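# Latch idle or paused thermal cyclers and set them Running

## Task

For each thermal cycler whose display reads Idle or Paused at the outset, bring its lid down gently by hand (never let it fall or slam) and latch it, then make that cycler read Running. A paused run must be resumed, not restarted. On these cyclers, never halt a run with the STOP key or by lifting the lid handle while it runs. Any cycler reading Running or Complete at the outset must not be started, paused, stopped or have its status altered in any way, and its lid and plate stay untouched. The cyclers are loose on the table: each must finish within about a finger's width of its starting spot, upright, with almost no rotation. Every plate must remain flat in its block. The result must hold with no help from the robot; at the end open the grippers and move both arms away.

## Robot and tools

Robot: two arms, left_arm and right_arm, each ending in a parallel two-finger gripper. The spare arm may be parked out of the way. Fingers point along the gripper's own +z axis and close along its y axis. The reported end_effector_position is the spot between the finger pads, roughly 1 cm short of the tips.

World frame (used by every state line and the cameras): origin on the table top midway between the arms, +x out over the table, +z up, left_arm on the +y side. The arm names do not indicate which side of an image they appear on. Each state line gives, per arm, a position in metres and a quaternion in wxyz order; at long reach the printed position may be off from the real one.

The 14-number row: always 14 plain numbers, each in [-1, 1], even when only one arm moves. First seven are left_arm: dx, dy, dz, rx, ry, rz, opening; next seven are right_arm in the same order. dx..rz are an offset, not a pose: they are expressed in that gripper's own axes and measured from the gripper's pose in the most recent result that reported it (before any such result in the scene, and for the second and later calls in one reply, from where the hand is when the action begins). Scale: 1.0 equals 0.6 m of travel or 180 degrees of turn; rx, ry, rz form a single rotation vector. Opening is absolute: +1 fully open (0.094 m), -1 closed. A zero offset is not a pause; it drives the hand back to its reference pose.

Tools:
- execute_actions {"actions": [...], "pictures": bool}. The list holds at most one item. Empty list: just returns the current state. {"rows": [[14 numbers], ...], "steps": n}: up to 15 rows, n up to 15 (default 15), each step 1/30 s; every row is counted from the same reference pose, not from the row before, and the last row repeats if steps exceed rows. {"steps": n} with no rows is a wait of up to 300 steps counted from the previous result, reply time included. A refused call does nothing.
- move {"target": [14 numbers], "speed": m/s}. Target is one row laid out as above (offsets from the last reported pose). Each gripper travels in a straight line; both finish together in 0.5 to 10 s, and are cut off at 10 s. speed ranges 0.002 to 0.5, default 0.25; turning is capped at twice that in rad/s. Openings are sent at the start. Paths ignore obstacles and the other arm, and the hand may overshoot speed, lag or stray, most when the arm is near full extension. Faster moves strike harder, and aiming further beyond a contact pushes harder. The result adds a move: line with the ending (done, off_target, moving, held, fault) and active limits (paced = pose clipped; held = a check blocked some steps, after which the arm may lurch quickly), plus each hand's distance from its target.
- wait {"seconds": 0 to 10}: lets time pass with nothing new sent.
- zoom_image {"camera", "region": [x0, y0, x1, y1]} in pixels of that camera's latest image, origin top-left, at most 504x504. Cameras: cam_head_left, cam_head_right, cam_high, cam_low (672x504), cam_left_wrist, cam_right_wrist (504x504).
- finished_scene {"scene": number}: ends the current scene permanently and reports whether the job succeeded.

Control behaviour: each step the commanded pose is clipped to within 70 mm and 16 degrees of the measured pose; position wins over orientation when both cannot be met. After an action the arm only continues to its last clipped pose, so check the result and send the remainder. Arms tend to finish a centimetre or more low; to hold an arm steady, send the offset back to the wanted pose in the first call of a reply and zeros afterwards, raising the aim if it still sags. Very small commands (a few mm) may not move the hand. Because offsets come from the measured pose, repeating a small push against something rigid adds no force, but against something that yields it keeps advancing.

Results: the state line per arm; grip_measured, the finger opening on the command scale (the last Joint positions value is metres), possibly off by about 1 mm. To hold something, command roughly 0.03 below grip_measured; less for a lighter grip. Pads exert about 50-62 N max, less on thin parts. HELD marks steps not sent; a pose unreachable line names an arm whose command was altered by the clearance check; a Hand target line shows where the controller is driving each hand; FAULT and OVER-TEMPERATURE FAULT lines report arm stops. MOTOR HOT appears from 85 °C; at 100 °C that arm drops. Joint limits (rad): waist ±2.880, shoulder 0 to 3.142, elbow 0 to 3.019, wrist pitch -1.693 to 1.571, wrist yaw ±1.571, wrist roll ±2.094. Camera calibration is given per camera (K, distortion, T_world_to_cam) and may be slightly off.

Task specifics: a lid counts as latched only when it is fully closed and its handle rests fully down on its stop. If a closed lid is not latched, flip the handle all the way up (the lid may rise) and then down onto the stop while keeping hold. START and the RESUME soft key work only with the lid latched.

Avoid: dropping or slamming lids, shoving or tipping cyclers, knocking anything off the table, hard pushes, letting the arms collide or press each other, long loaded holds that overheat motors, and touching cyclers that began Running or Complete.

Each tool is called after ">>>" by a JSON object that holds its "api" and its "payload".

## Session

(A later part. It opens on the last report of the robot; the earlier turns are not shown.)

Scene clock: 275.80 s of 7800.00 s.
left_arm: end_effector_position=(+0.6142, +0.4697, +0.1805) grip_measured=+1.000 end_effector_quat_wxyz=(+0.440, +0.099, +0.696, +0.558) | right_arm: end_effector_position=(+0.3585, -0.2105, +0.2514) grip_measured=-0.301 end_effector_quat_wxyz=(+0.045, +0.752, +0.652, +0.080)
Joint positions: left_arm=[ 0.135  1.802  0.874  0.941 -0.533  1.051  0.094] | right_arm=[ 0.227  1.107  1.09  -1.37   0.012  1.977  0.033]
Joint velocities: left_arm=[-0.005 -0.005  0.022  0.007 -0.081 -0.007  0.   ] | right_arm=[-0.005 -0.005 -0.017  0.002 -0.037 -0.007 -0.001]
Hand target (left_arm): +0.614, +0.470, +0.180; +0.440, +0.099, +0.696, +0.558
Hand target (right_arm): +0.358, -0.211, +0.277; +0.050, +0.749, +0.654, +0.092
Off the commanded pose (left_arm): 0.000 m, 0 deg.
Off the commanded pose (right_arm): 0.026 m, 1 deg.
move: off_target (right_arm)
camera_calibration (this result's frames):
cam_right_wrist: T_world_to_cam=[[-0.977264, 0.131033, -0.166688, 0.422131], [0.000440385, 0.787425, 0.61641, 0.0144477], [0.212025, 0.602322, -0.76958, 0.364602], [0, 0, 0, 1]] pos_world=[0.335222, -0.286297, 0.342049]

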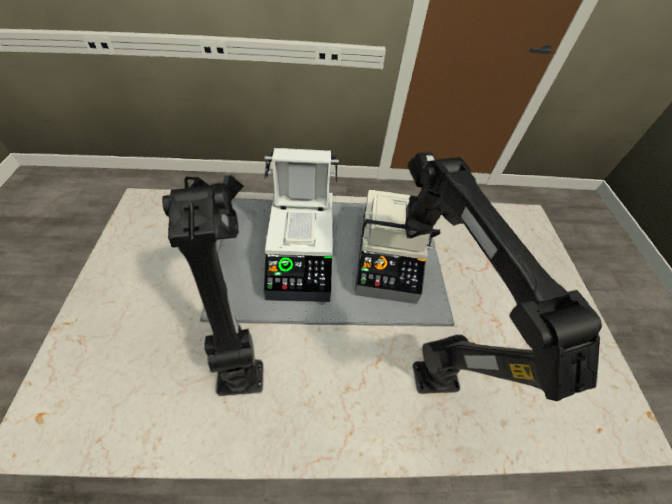

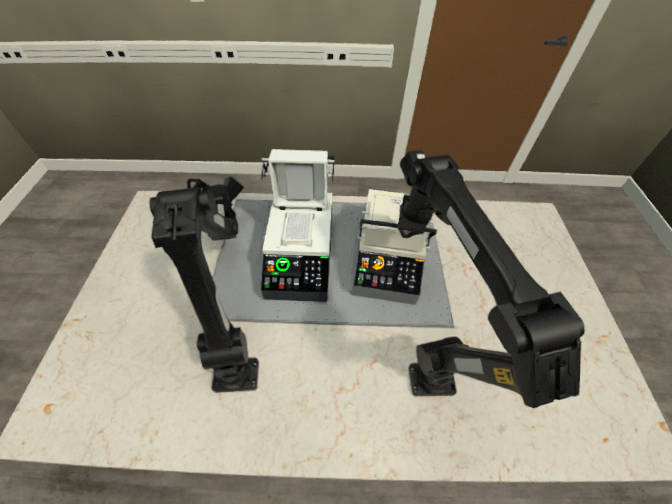

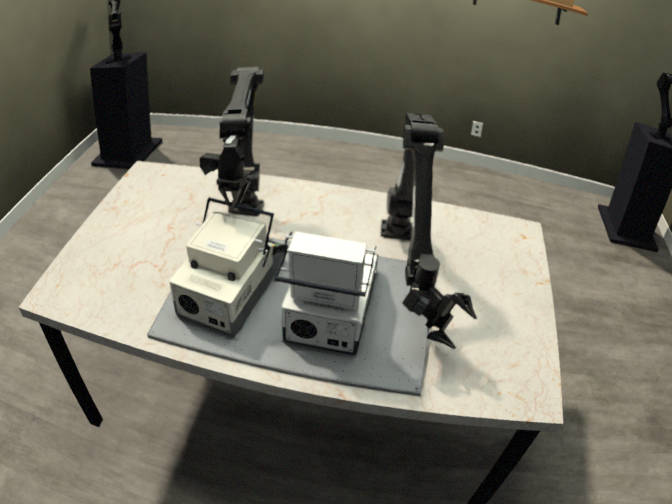

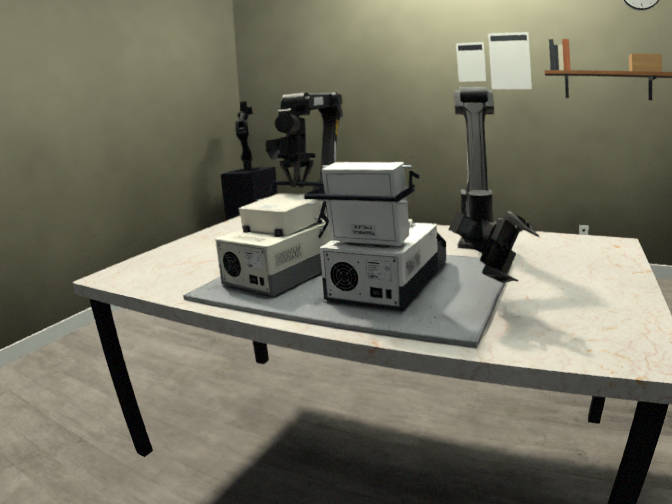

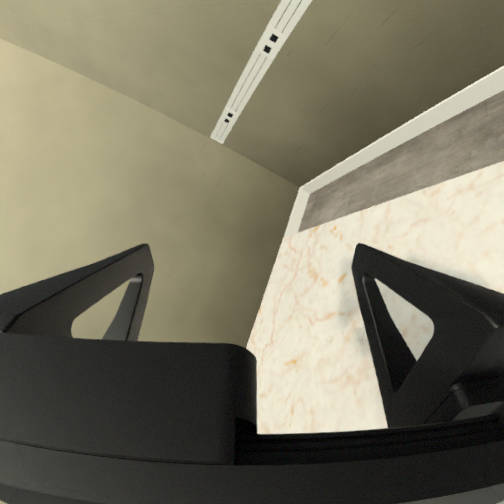

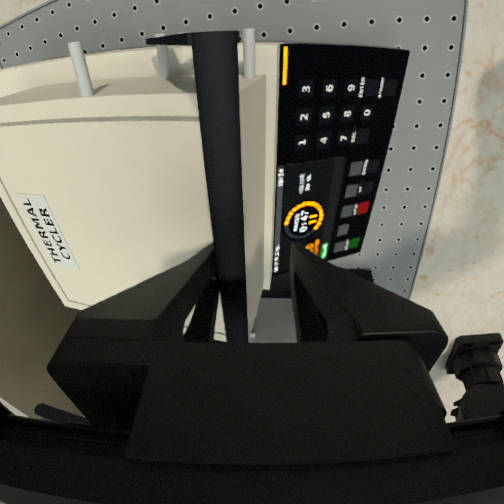

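>>> {"api": "move", "payload": {"target": [0,0,0,0,0,0,1,0,0.02,-0.05,0,0,0,-0.3], "speed": 0.04}}

>>> {"api": "move", "payload": {"target": [0,0,0,0,0,0,1,0,0.012,0,0,0,0,-0.62], "speed": 0.04}}

>>> {"api": "move", "payload": {"target": [0,0,0,0,0,0,1,0,-0.04,0.1,0,0,0,-0.62], "speed": 0.03}}

>>> {"api": "zoom_image", "payload": {"camera": "cam_low", "region": [230, 130, 370, 250]}}

Scene clock: 284.63 s of 7800.00 s.
left_arm: end_effector_position=(+0.6142, +0.4697, +0.1805) grip_measured=+1.000 end_effector_quat_wxyz=(+0.440, +0.099, +0.696, +0.558) | right_arm: end_effector_position=(+0.3627, -0.2132, +0.2628) grip_measured=-0.301 end_effector_quat_wxyz=(+0.044, +0.756, +0.649, +0.076)
Joint positions: left_arm=[ 0.135  1.802  0.874  0.941 -0.533  1.051  0.094] | right_arm=[ 0.217  1.122  1.132 -1.405  0.013  1.975  0.033]
Joint velocities: left_arm=[-0.015  0.005 -0.002  0.007 -0.022  0.007  0.   ] | right_arm=[-0.015 -0.005  0.002  0.012 -0.051 -0.037  0.   ]
Hand target (left_arm): +0.614, +0.470, +0.180; +0.440, +0.099, +0.696, +0.558
Hand target (right_arm): +0.365, -0.214, +0.282; +0.046, +0.753, +0.652, +0.081
Off the commanded pose (left_arm): 0.000 m, 0 deg.
Off the commanded pose (right_arm): 0.020 m, 1 deg.
After step 90, 4.70 s passed at rest.
move: off_target (right_arm)
camera_calibration (this result's frames):
cam_right_wrist: T_world_to_cam=[[-0.977448, 0.138859, -0.1591, 0.428238], [0.0122464, 0.78941, 0.613744, 0.00635929], [0.210819, 0.597955, -0.773308, 0.374562], [0, 0, 0, 1]] pos_world=[0.339537, -0.288456, 0.353881]

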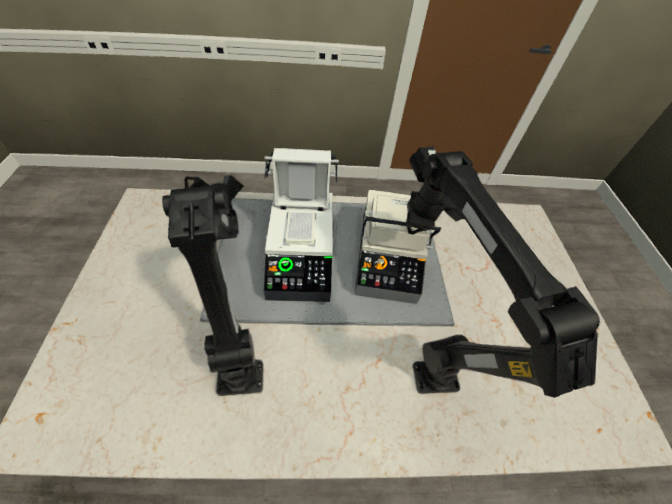

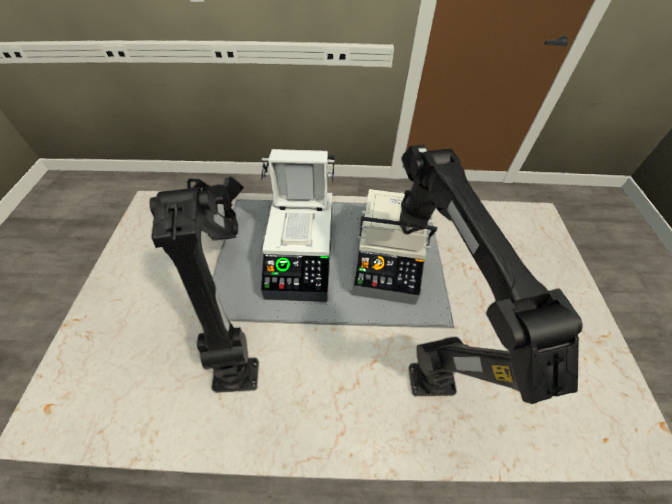

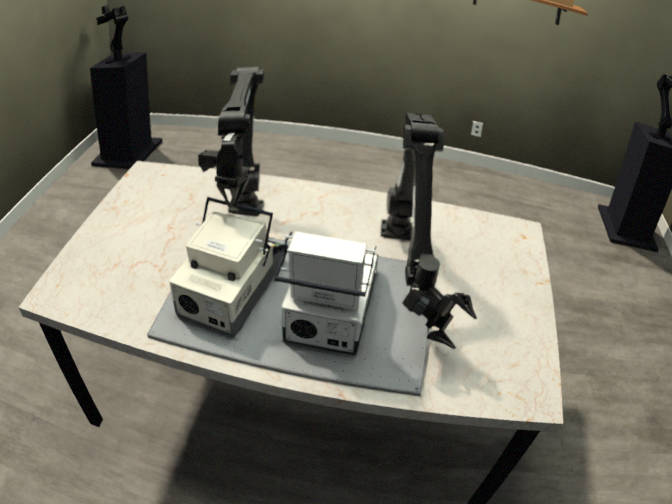

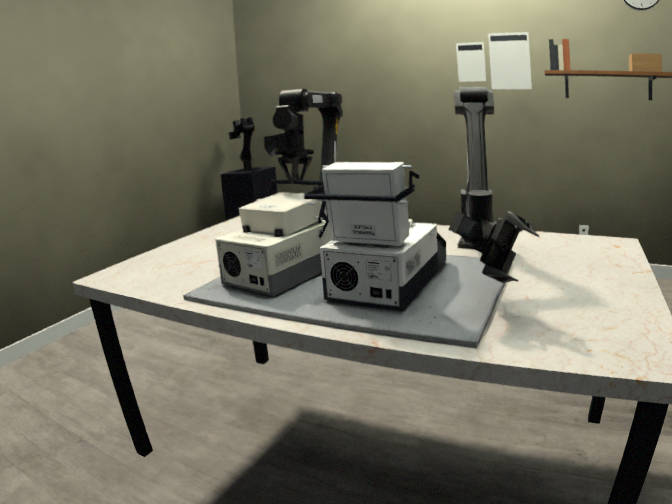

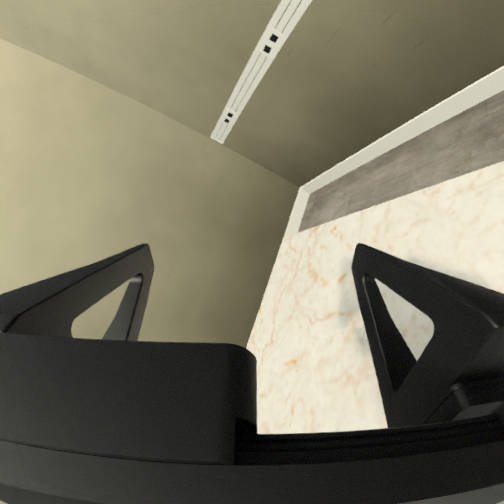

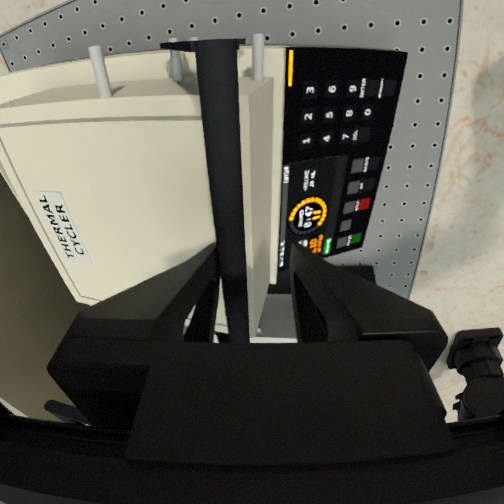

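Scene clock: 285.33 s of 7800.00 s.
left_arm: end_effector_position=(+0.6142, +0.4697, +0.1805) grip_measured=+1.000 end_effector_quat_wxyz=(+0.440, +0.099, +0.696, +0.558) | right_arm: end_effector_position=(+0.3679, -0.2141, +0.2620) grip_measured=-0.617 end_effector_quat_wxyz=(+0.050, +0.756, +0.647, +0.080)
Joint positions: left_arm=[ 0.135  1.802  0.874  0.941 -0.533  1.051  0.094] | right_arm=[ 0.214  1.127  1.132 -1.388  0.019  1.975  0.018]
Joint velocities: left_arm=[-0.005  0.015 -0.002 -0.007 -0.007  0.007  0.   ] | right_arm=[-0.005 -0.005 -0.017  0.007 -0.022  0.022 -0.   ]
Hand target (left_arm): +0.614, +0.470, +0.180; +0.440, +0.099, +0.696, +0.558
Hand target (right_arm): +0.370, -0.214, +0.264; +0.044, +0.756, +0.649, +0.076
Off the commanded pose (left_arm): 0.000 m, 0 deg.
Off the commanded pose (right_arm): 0.003 m, 1 deg.
move: done
camera_calibration (this result's frames):
cam_right_wrist: T_world_to_cam=[[-0.974629, 0.142464, -0.172633, 0.436577], [0.00736606, 0.791278, 0.611412, 0.0103229], [0.223705, 0.594628, -0.772252, 0.367637], [0, 0, 0, 1]] pos_world=[0.343183, -0.288972, 0.352964]

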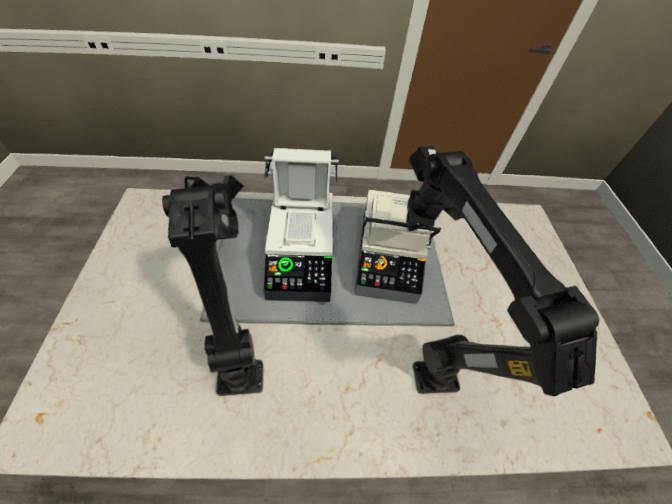

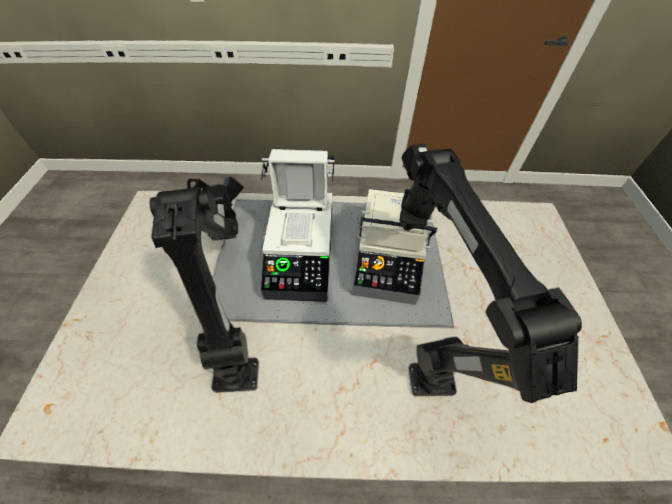

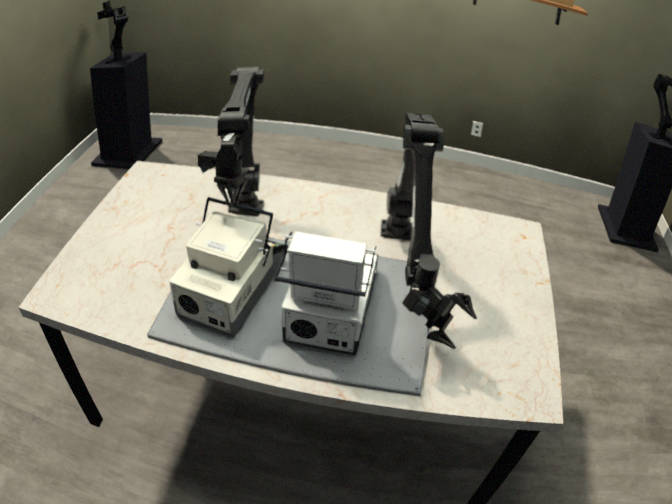

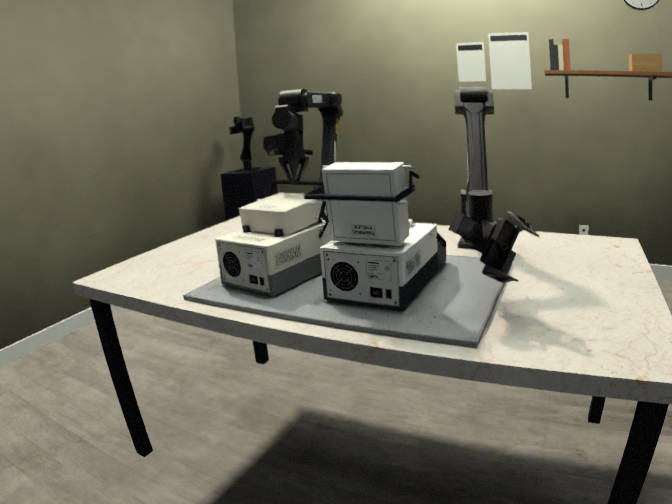

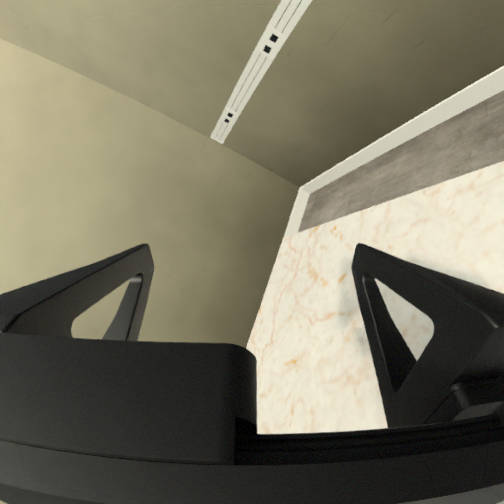

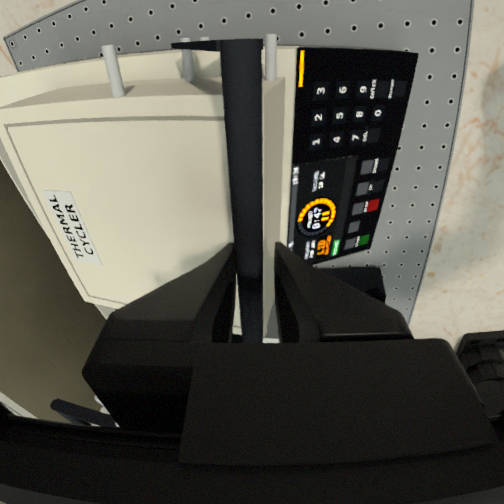

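Scene clock: 287.70 s of 7800.00 s.
left_arm: end_effector_position=(+0.6142, +0.4697, +0.1805) grip_measured=+1.000 end_effector_quat_wxyz=(+0.440, +0.099, +0.696, +0.558) | right_arm: end_effector_position=(+0.3704, -0.2129, +0.2289) grip_measured=-0.617 end_effector_quat_wxyz=(+0.073, +0.752, +0.645, +0.110)
Joint positions: left_arm=[ 0.135  1.802  0.874  0.941 -0.533  1.051  0.094] | right_arm=[ 0.224  1.089  1.007 -1.225  0.036  1.98   0.018]
Joint velocities: left_arm=[ 0.005  0.005 -0.042  0.007 -0.037 -0.051  0.   ] | right_arm=[-0.005  0.005  0.027 -0.007  0.007 -0.051  0.   ]
Hand target (left_arm): +0.614, +0.470, +0.180; +0.440, +0.099, +0.696, +0.558
Hand target (right_arm): +0.355, -0.209, +0.200; +0.051, +0.756, +0.648, +0.080
Off the commanded pose (left_arm): 0.000 m, 0 deg.
Off the commanded pose (right_arm): 0.034 m, 4 deg.
move: off_target (right_arm)
camera_calibration (this result's frames):
cam_right_wrist: T_world_to_cam=[[-0.958703, 0.141725, -0.24658, 0.444059], [-0.0412024, 0.788638, 0.613475, 0.0466023], [0.281407, 0.598301, -0.750231, 0.315192], [0, 0, 0, 1]] pos_world=[0.338944, -0.288266, 0.317373]

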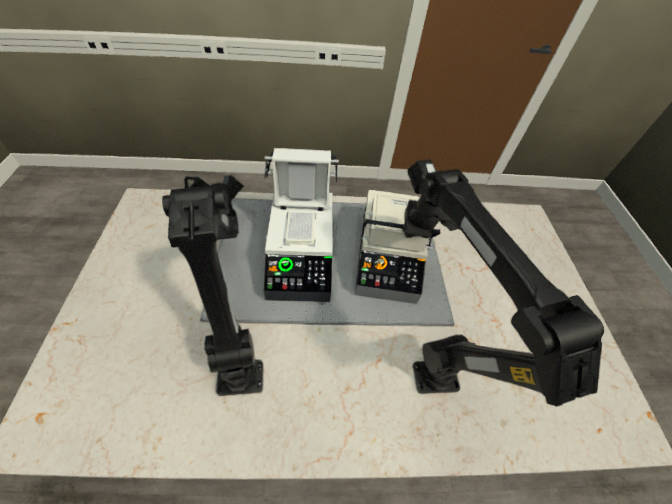

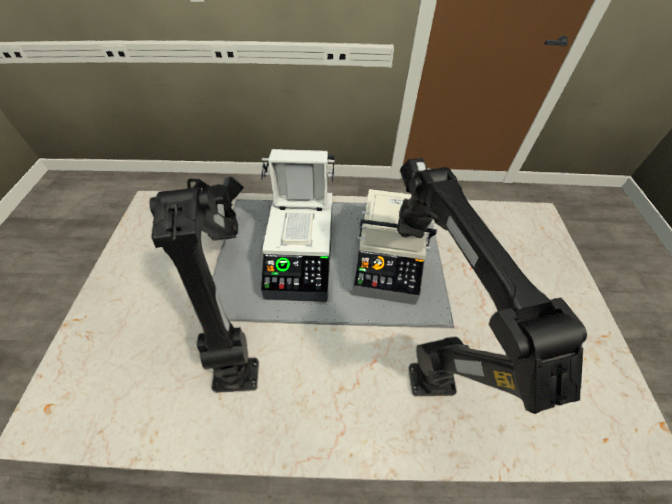

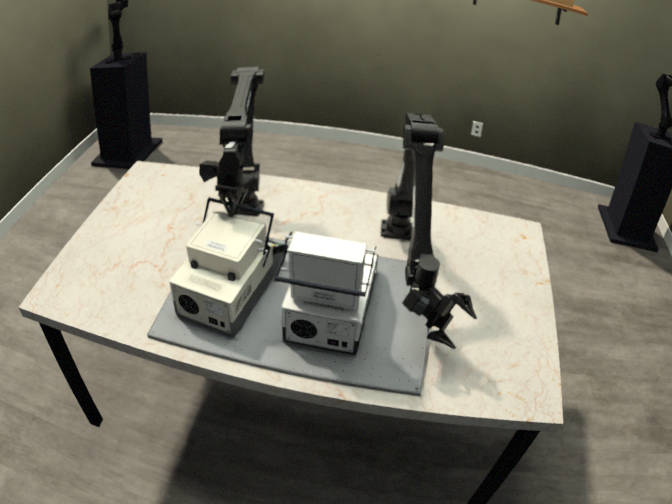

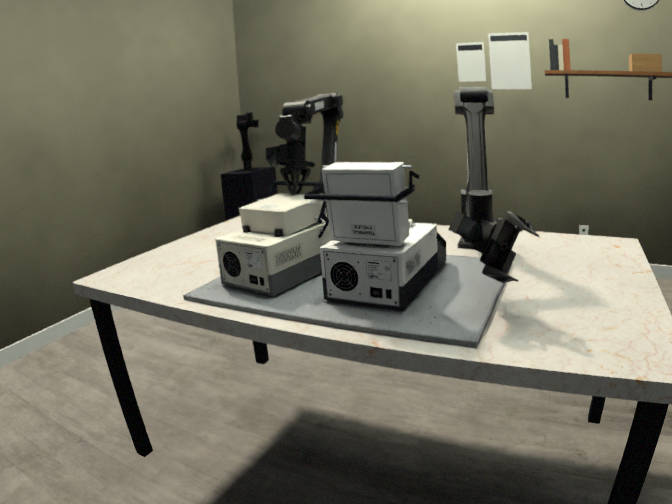

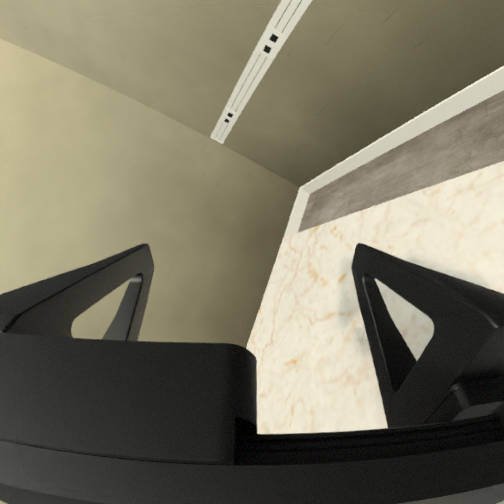

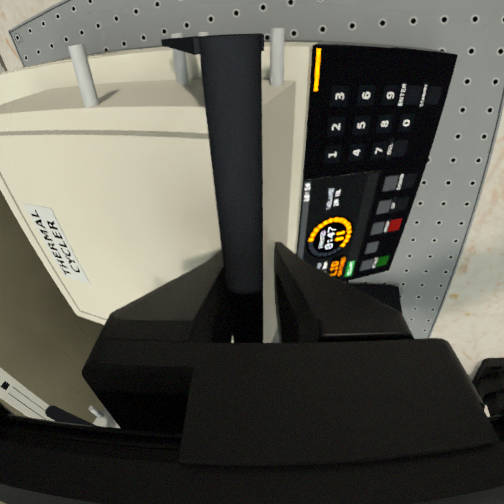

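Region (230, 130, 370, 250) of cam_low's 672x504 image, scaled by 3.600, with more detail than that image has; it fills the top 432 rows of this view, and the rest is white.

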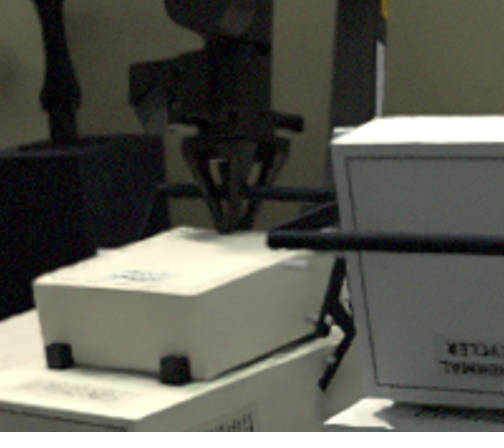

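>>> {"api": "move", "payload": {"target": [0,0,0,0,0,0,1,0,0.035,-0.12,0.03,0,0,-0.62], "speed": 0.05}}

>>> {"api": "move", "payload": {"target": [0,0,0,0,0,0,1,0,0.0,0,0,0,0,-1]}}

>>> {"api": "zoom_image", "payload": {"camera": "cam_low", "region": [230, 130, 370, 250]}}

Scene clock: 300.83 s of 7800.00 s.
left_arm: end_effector_position=(+0.6142, +0.4697, +0.1805) grip_measured=+1.000 end_effector_quat_wxyz=(+0.440, +0.099, +0.696, +0.558) | right_arm: end_effector_position=(+0.3630, -0.2191, +0.2876) grip_measured=-0.618 end_effector_quat_wxyz=(+0.035, +0.757, +0.648, +0.072)
Joint positions: left_arm=[ 0.135  1.802  0.874  0.941 -0.533  1.051  0.094] | right_arm=[ 0.192  1.132  1.206 -1.485 -0.004  1.956  0.018]
Joint velocities: left_arm=[ 0.005  0.005 -0.002  0.002 -0.007 -0.007  0.   ] | right_arm=[-0.005 -0.005  0.012 -0.007 -0.022  0.037  0.   ]
Hand target (left_arm): +0.614, +0.470, +0.180; +0.440, +0.099, +0.696, +0.558
Hand target (right_arm): +0.371, -0.220, +0.303; +0.038, +0.755, +0.650, +0.079
Off the commanded pose (left_arm): 0.000 m, 0 deg.
Off the commanded pose (right_arm): 0.018 m, 1 deg.
After step 90, 8.33 s passed at rest.
move: off_target (right_arm)
camera_calibration (this result's frames):
cam_right_wrist: T_world_to_cam=[[-0.979787, 0.14298, -0.139908, 0.429499], [0.0258379, 0.783978, 0.620251, -0.0121868], [0.198368, 0.604099, -0.771826, 0.402671], [0, 0, 0, 1]] pos_world=[0.341255, -0.295109, 0.378441]

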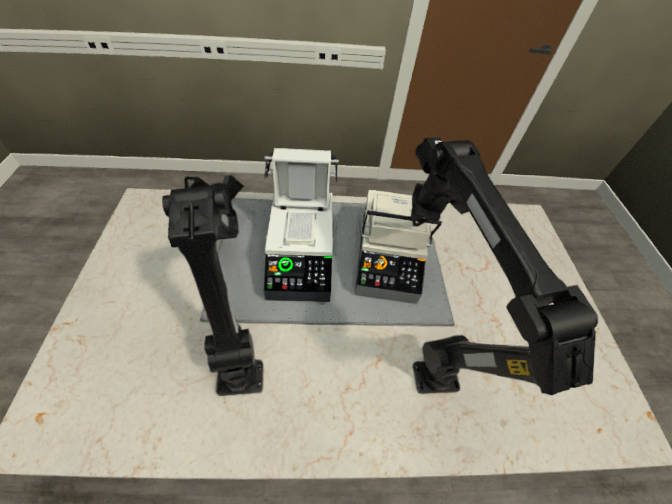

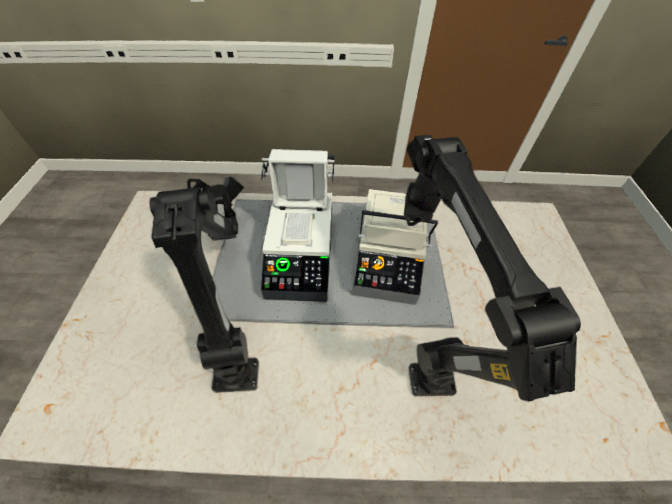

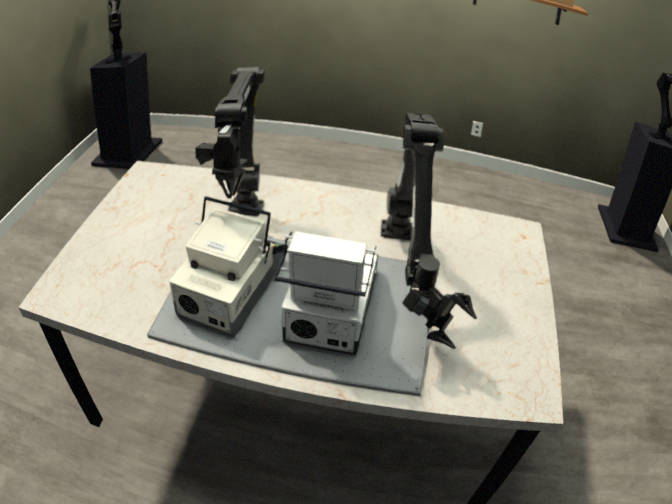

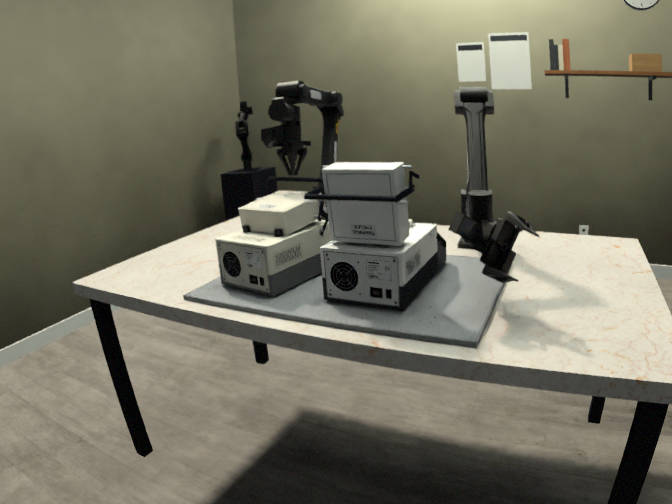

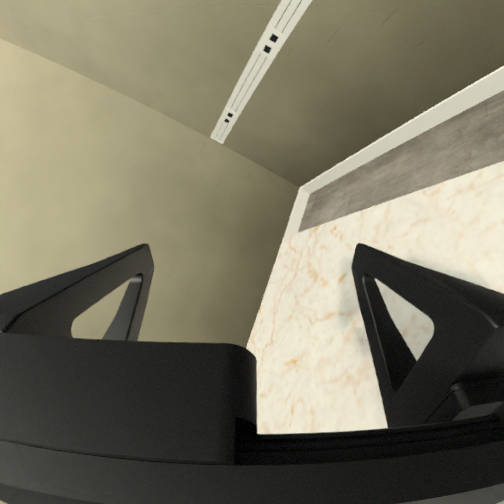

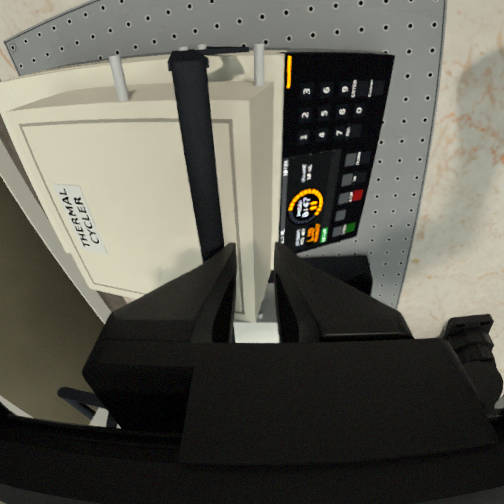

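Scene clock: 301.33 s of 7800.00 s.
left_arm: end_effector_position=(+0.6142, +0.4697, +0.1805) grip_measured=+1.000 end_effector_quat_wxyz=(+0.440, +0.099, +0.696, +0.558) | right_arm: end_effector_position=(+0.3630, -0.2191, +0.2876) grip_measured=-0.977 end_effector_quat_wxyz=(+0.035, +0.757, +0.648, +0.072)
Joint positions: left_arm=[ 0.135  1.802  0.874  0.941 -0.533  1.051  0.094] | right_arm=[ 0.192  1.132  1.206 -1.485 -0.004  1.956  0.001]
Joint velocities: left_arm=[-0.015 -0.024  0.007 -0.017  0.007 -0.051  0.   ] | right_arm=[ 0.015 -0.015  0.012  0.007 -0.022  0.066  0.   ]
Hand target (left_arm): +0.614, +0.470, +0.180; +0.440, +0.099, +0.696, +0.558
Hand target (right_arm): +0.363, -0.219, +0.288; +0.035, +0.757, +0.648, +0.072
Off the commanded pose (left_arm): 0.000 m, 0 deg.
Off the commanded pose (right_arm): 0.000 m, 0 deg.
move: done
camera_calibration (this result's frames):
cam_right_wrist: T_world_to_cam=[[-0.979787, 0.14298, -0.139908, 0.429499], [0.0258379, 0.783978, 0.620251, -0.0121868], [0.198368, 0.604099, -0.771826, 0.402671], [0, 0, 0, 1]] pos_world=[0.341255, -0.295109, 0.378441]

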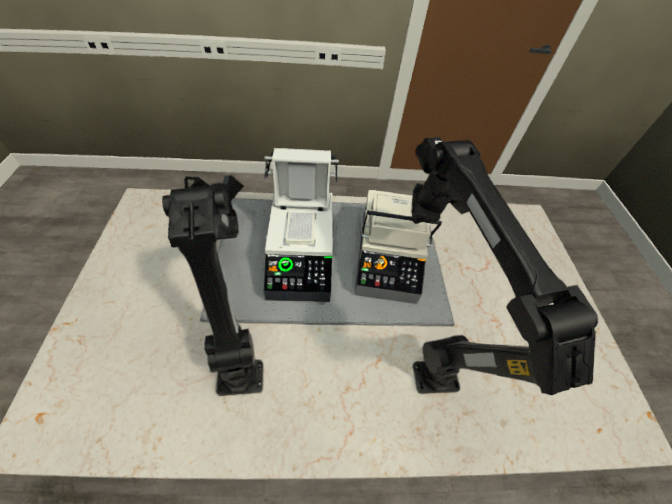

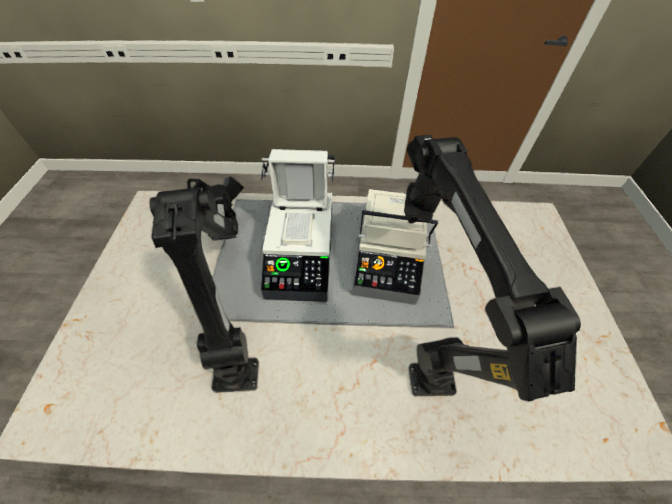

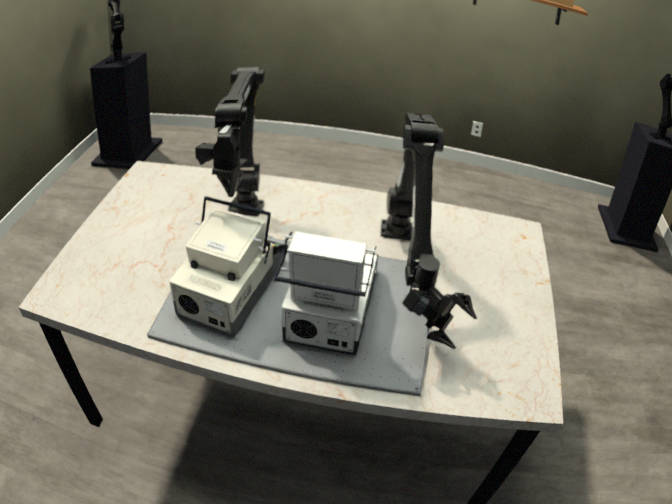

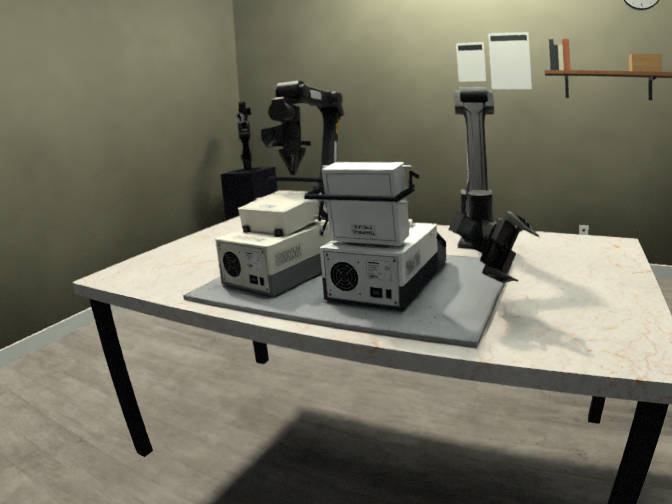

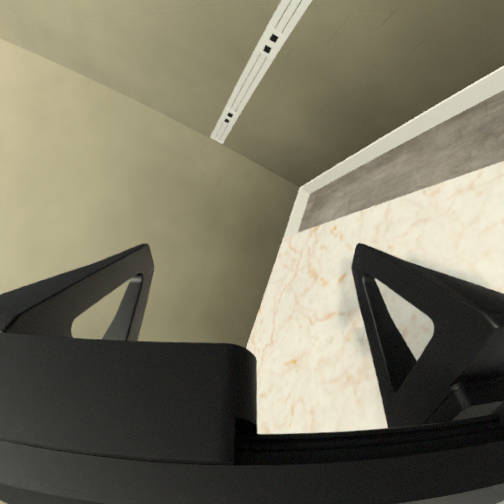

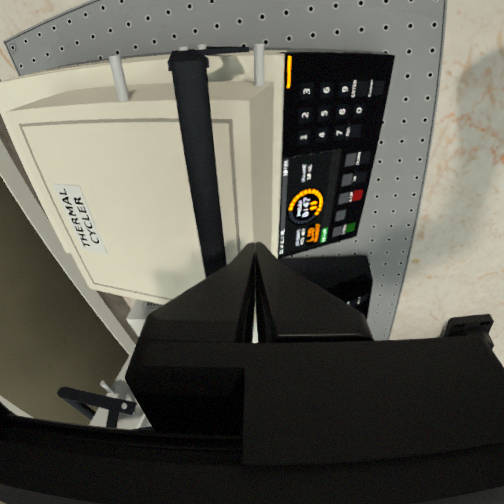

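Region (230, 130, 370, 250) of cam_low's 672x504 image, scaled by 3.600, with more detail than that image has; it fills the top 432 rows of this view, and the rest is white.

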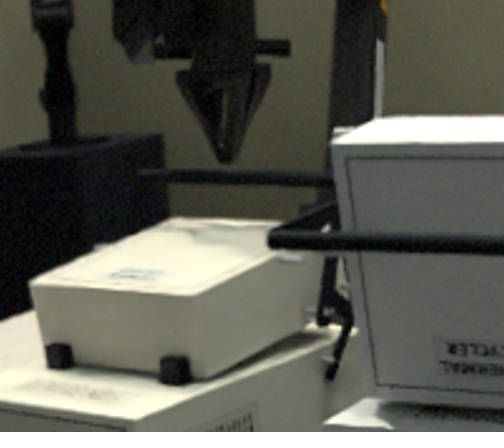

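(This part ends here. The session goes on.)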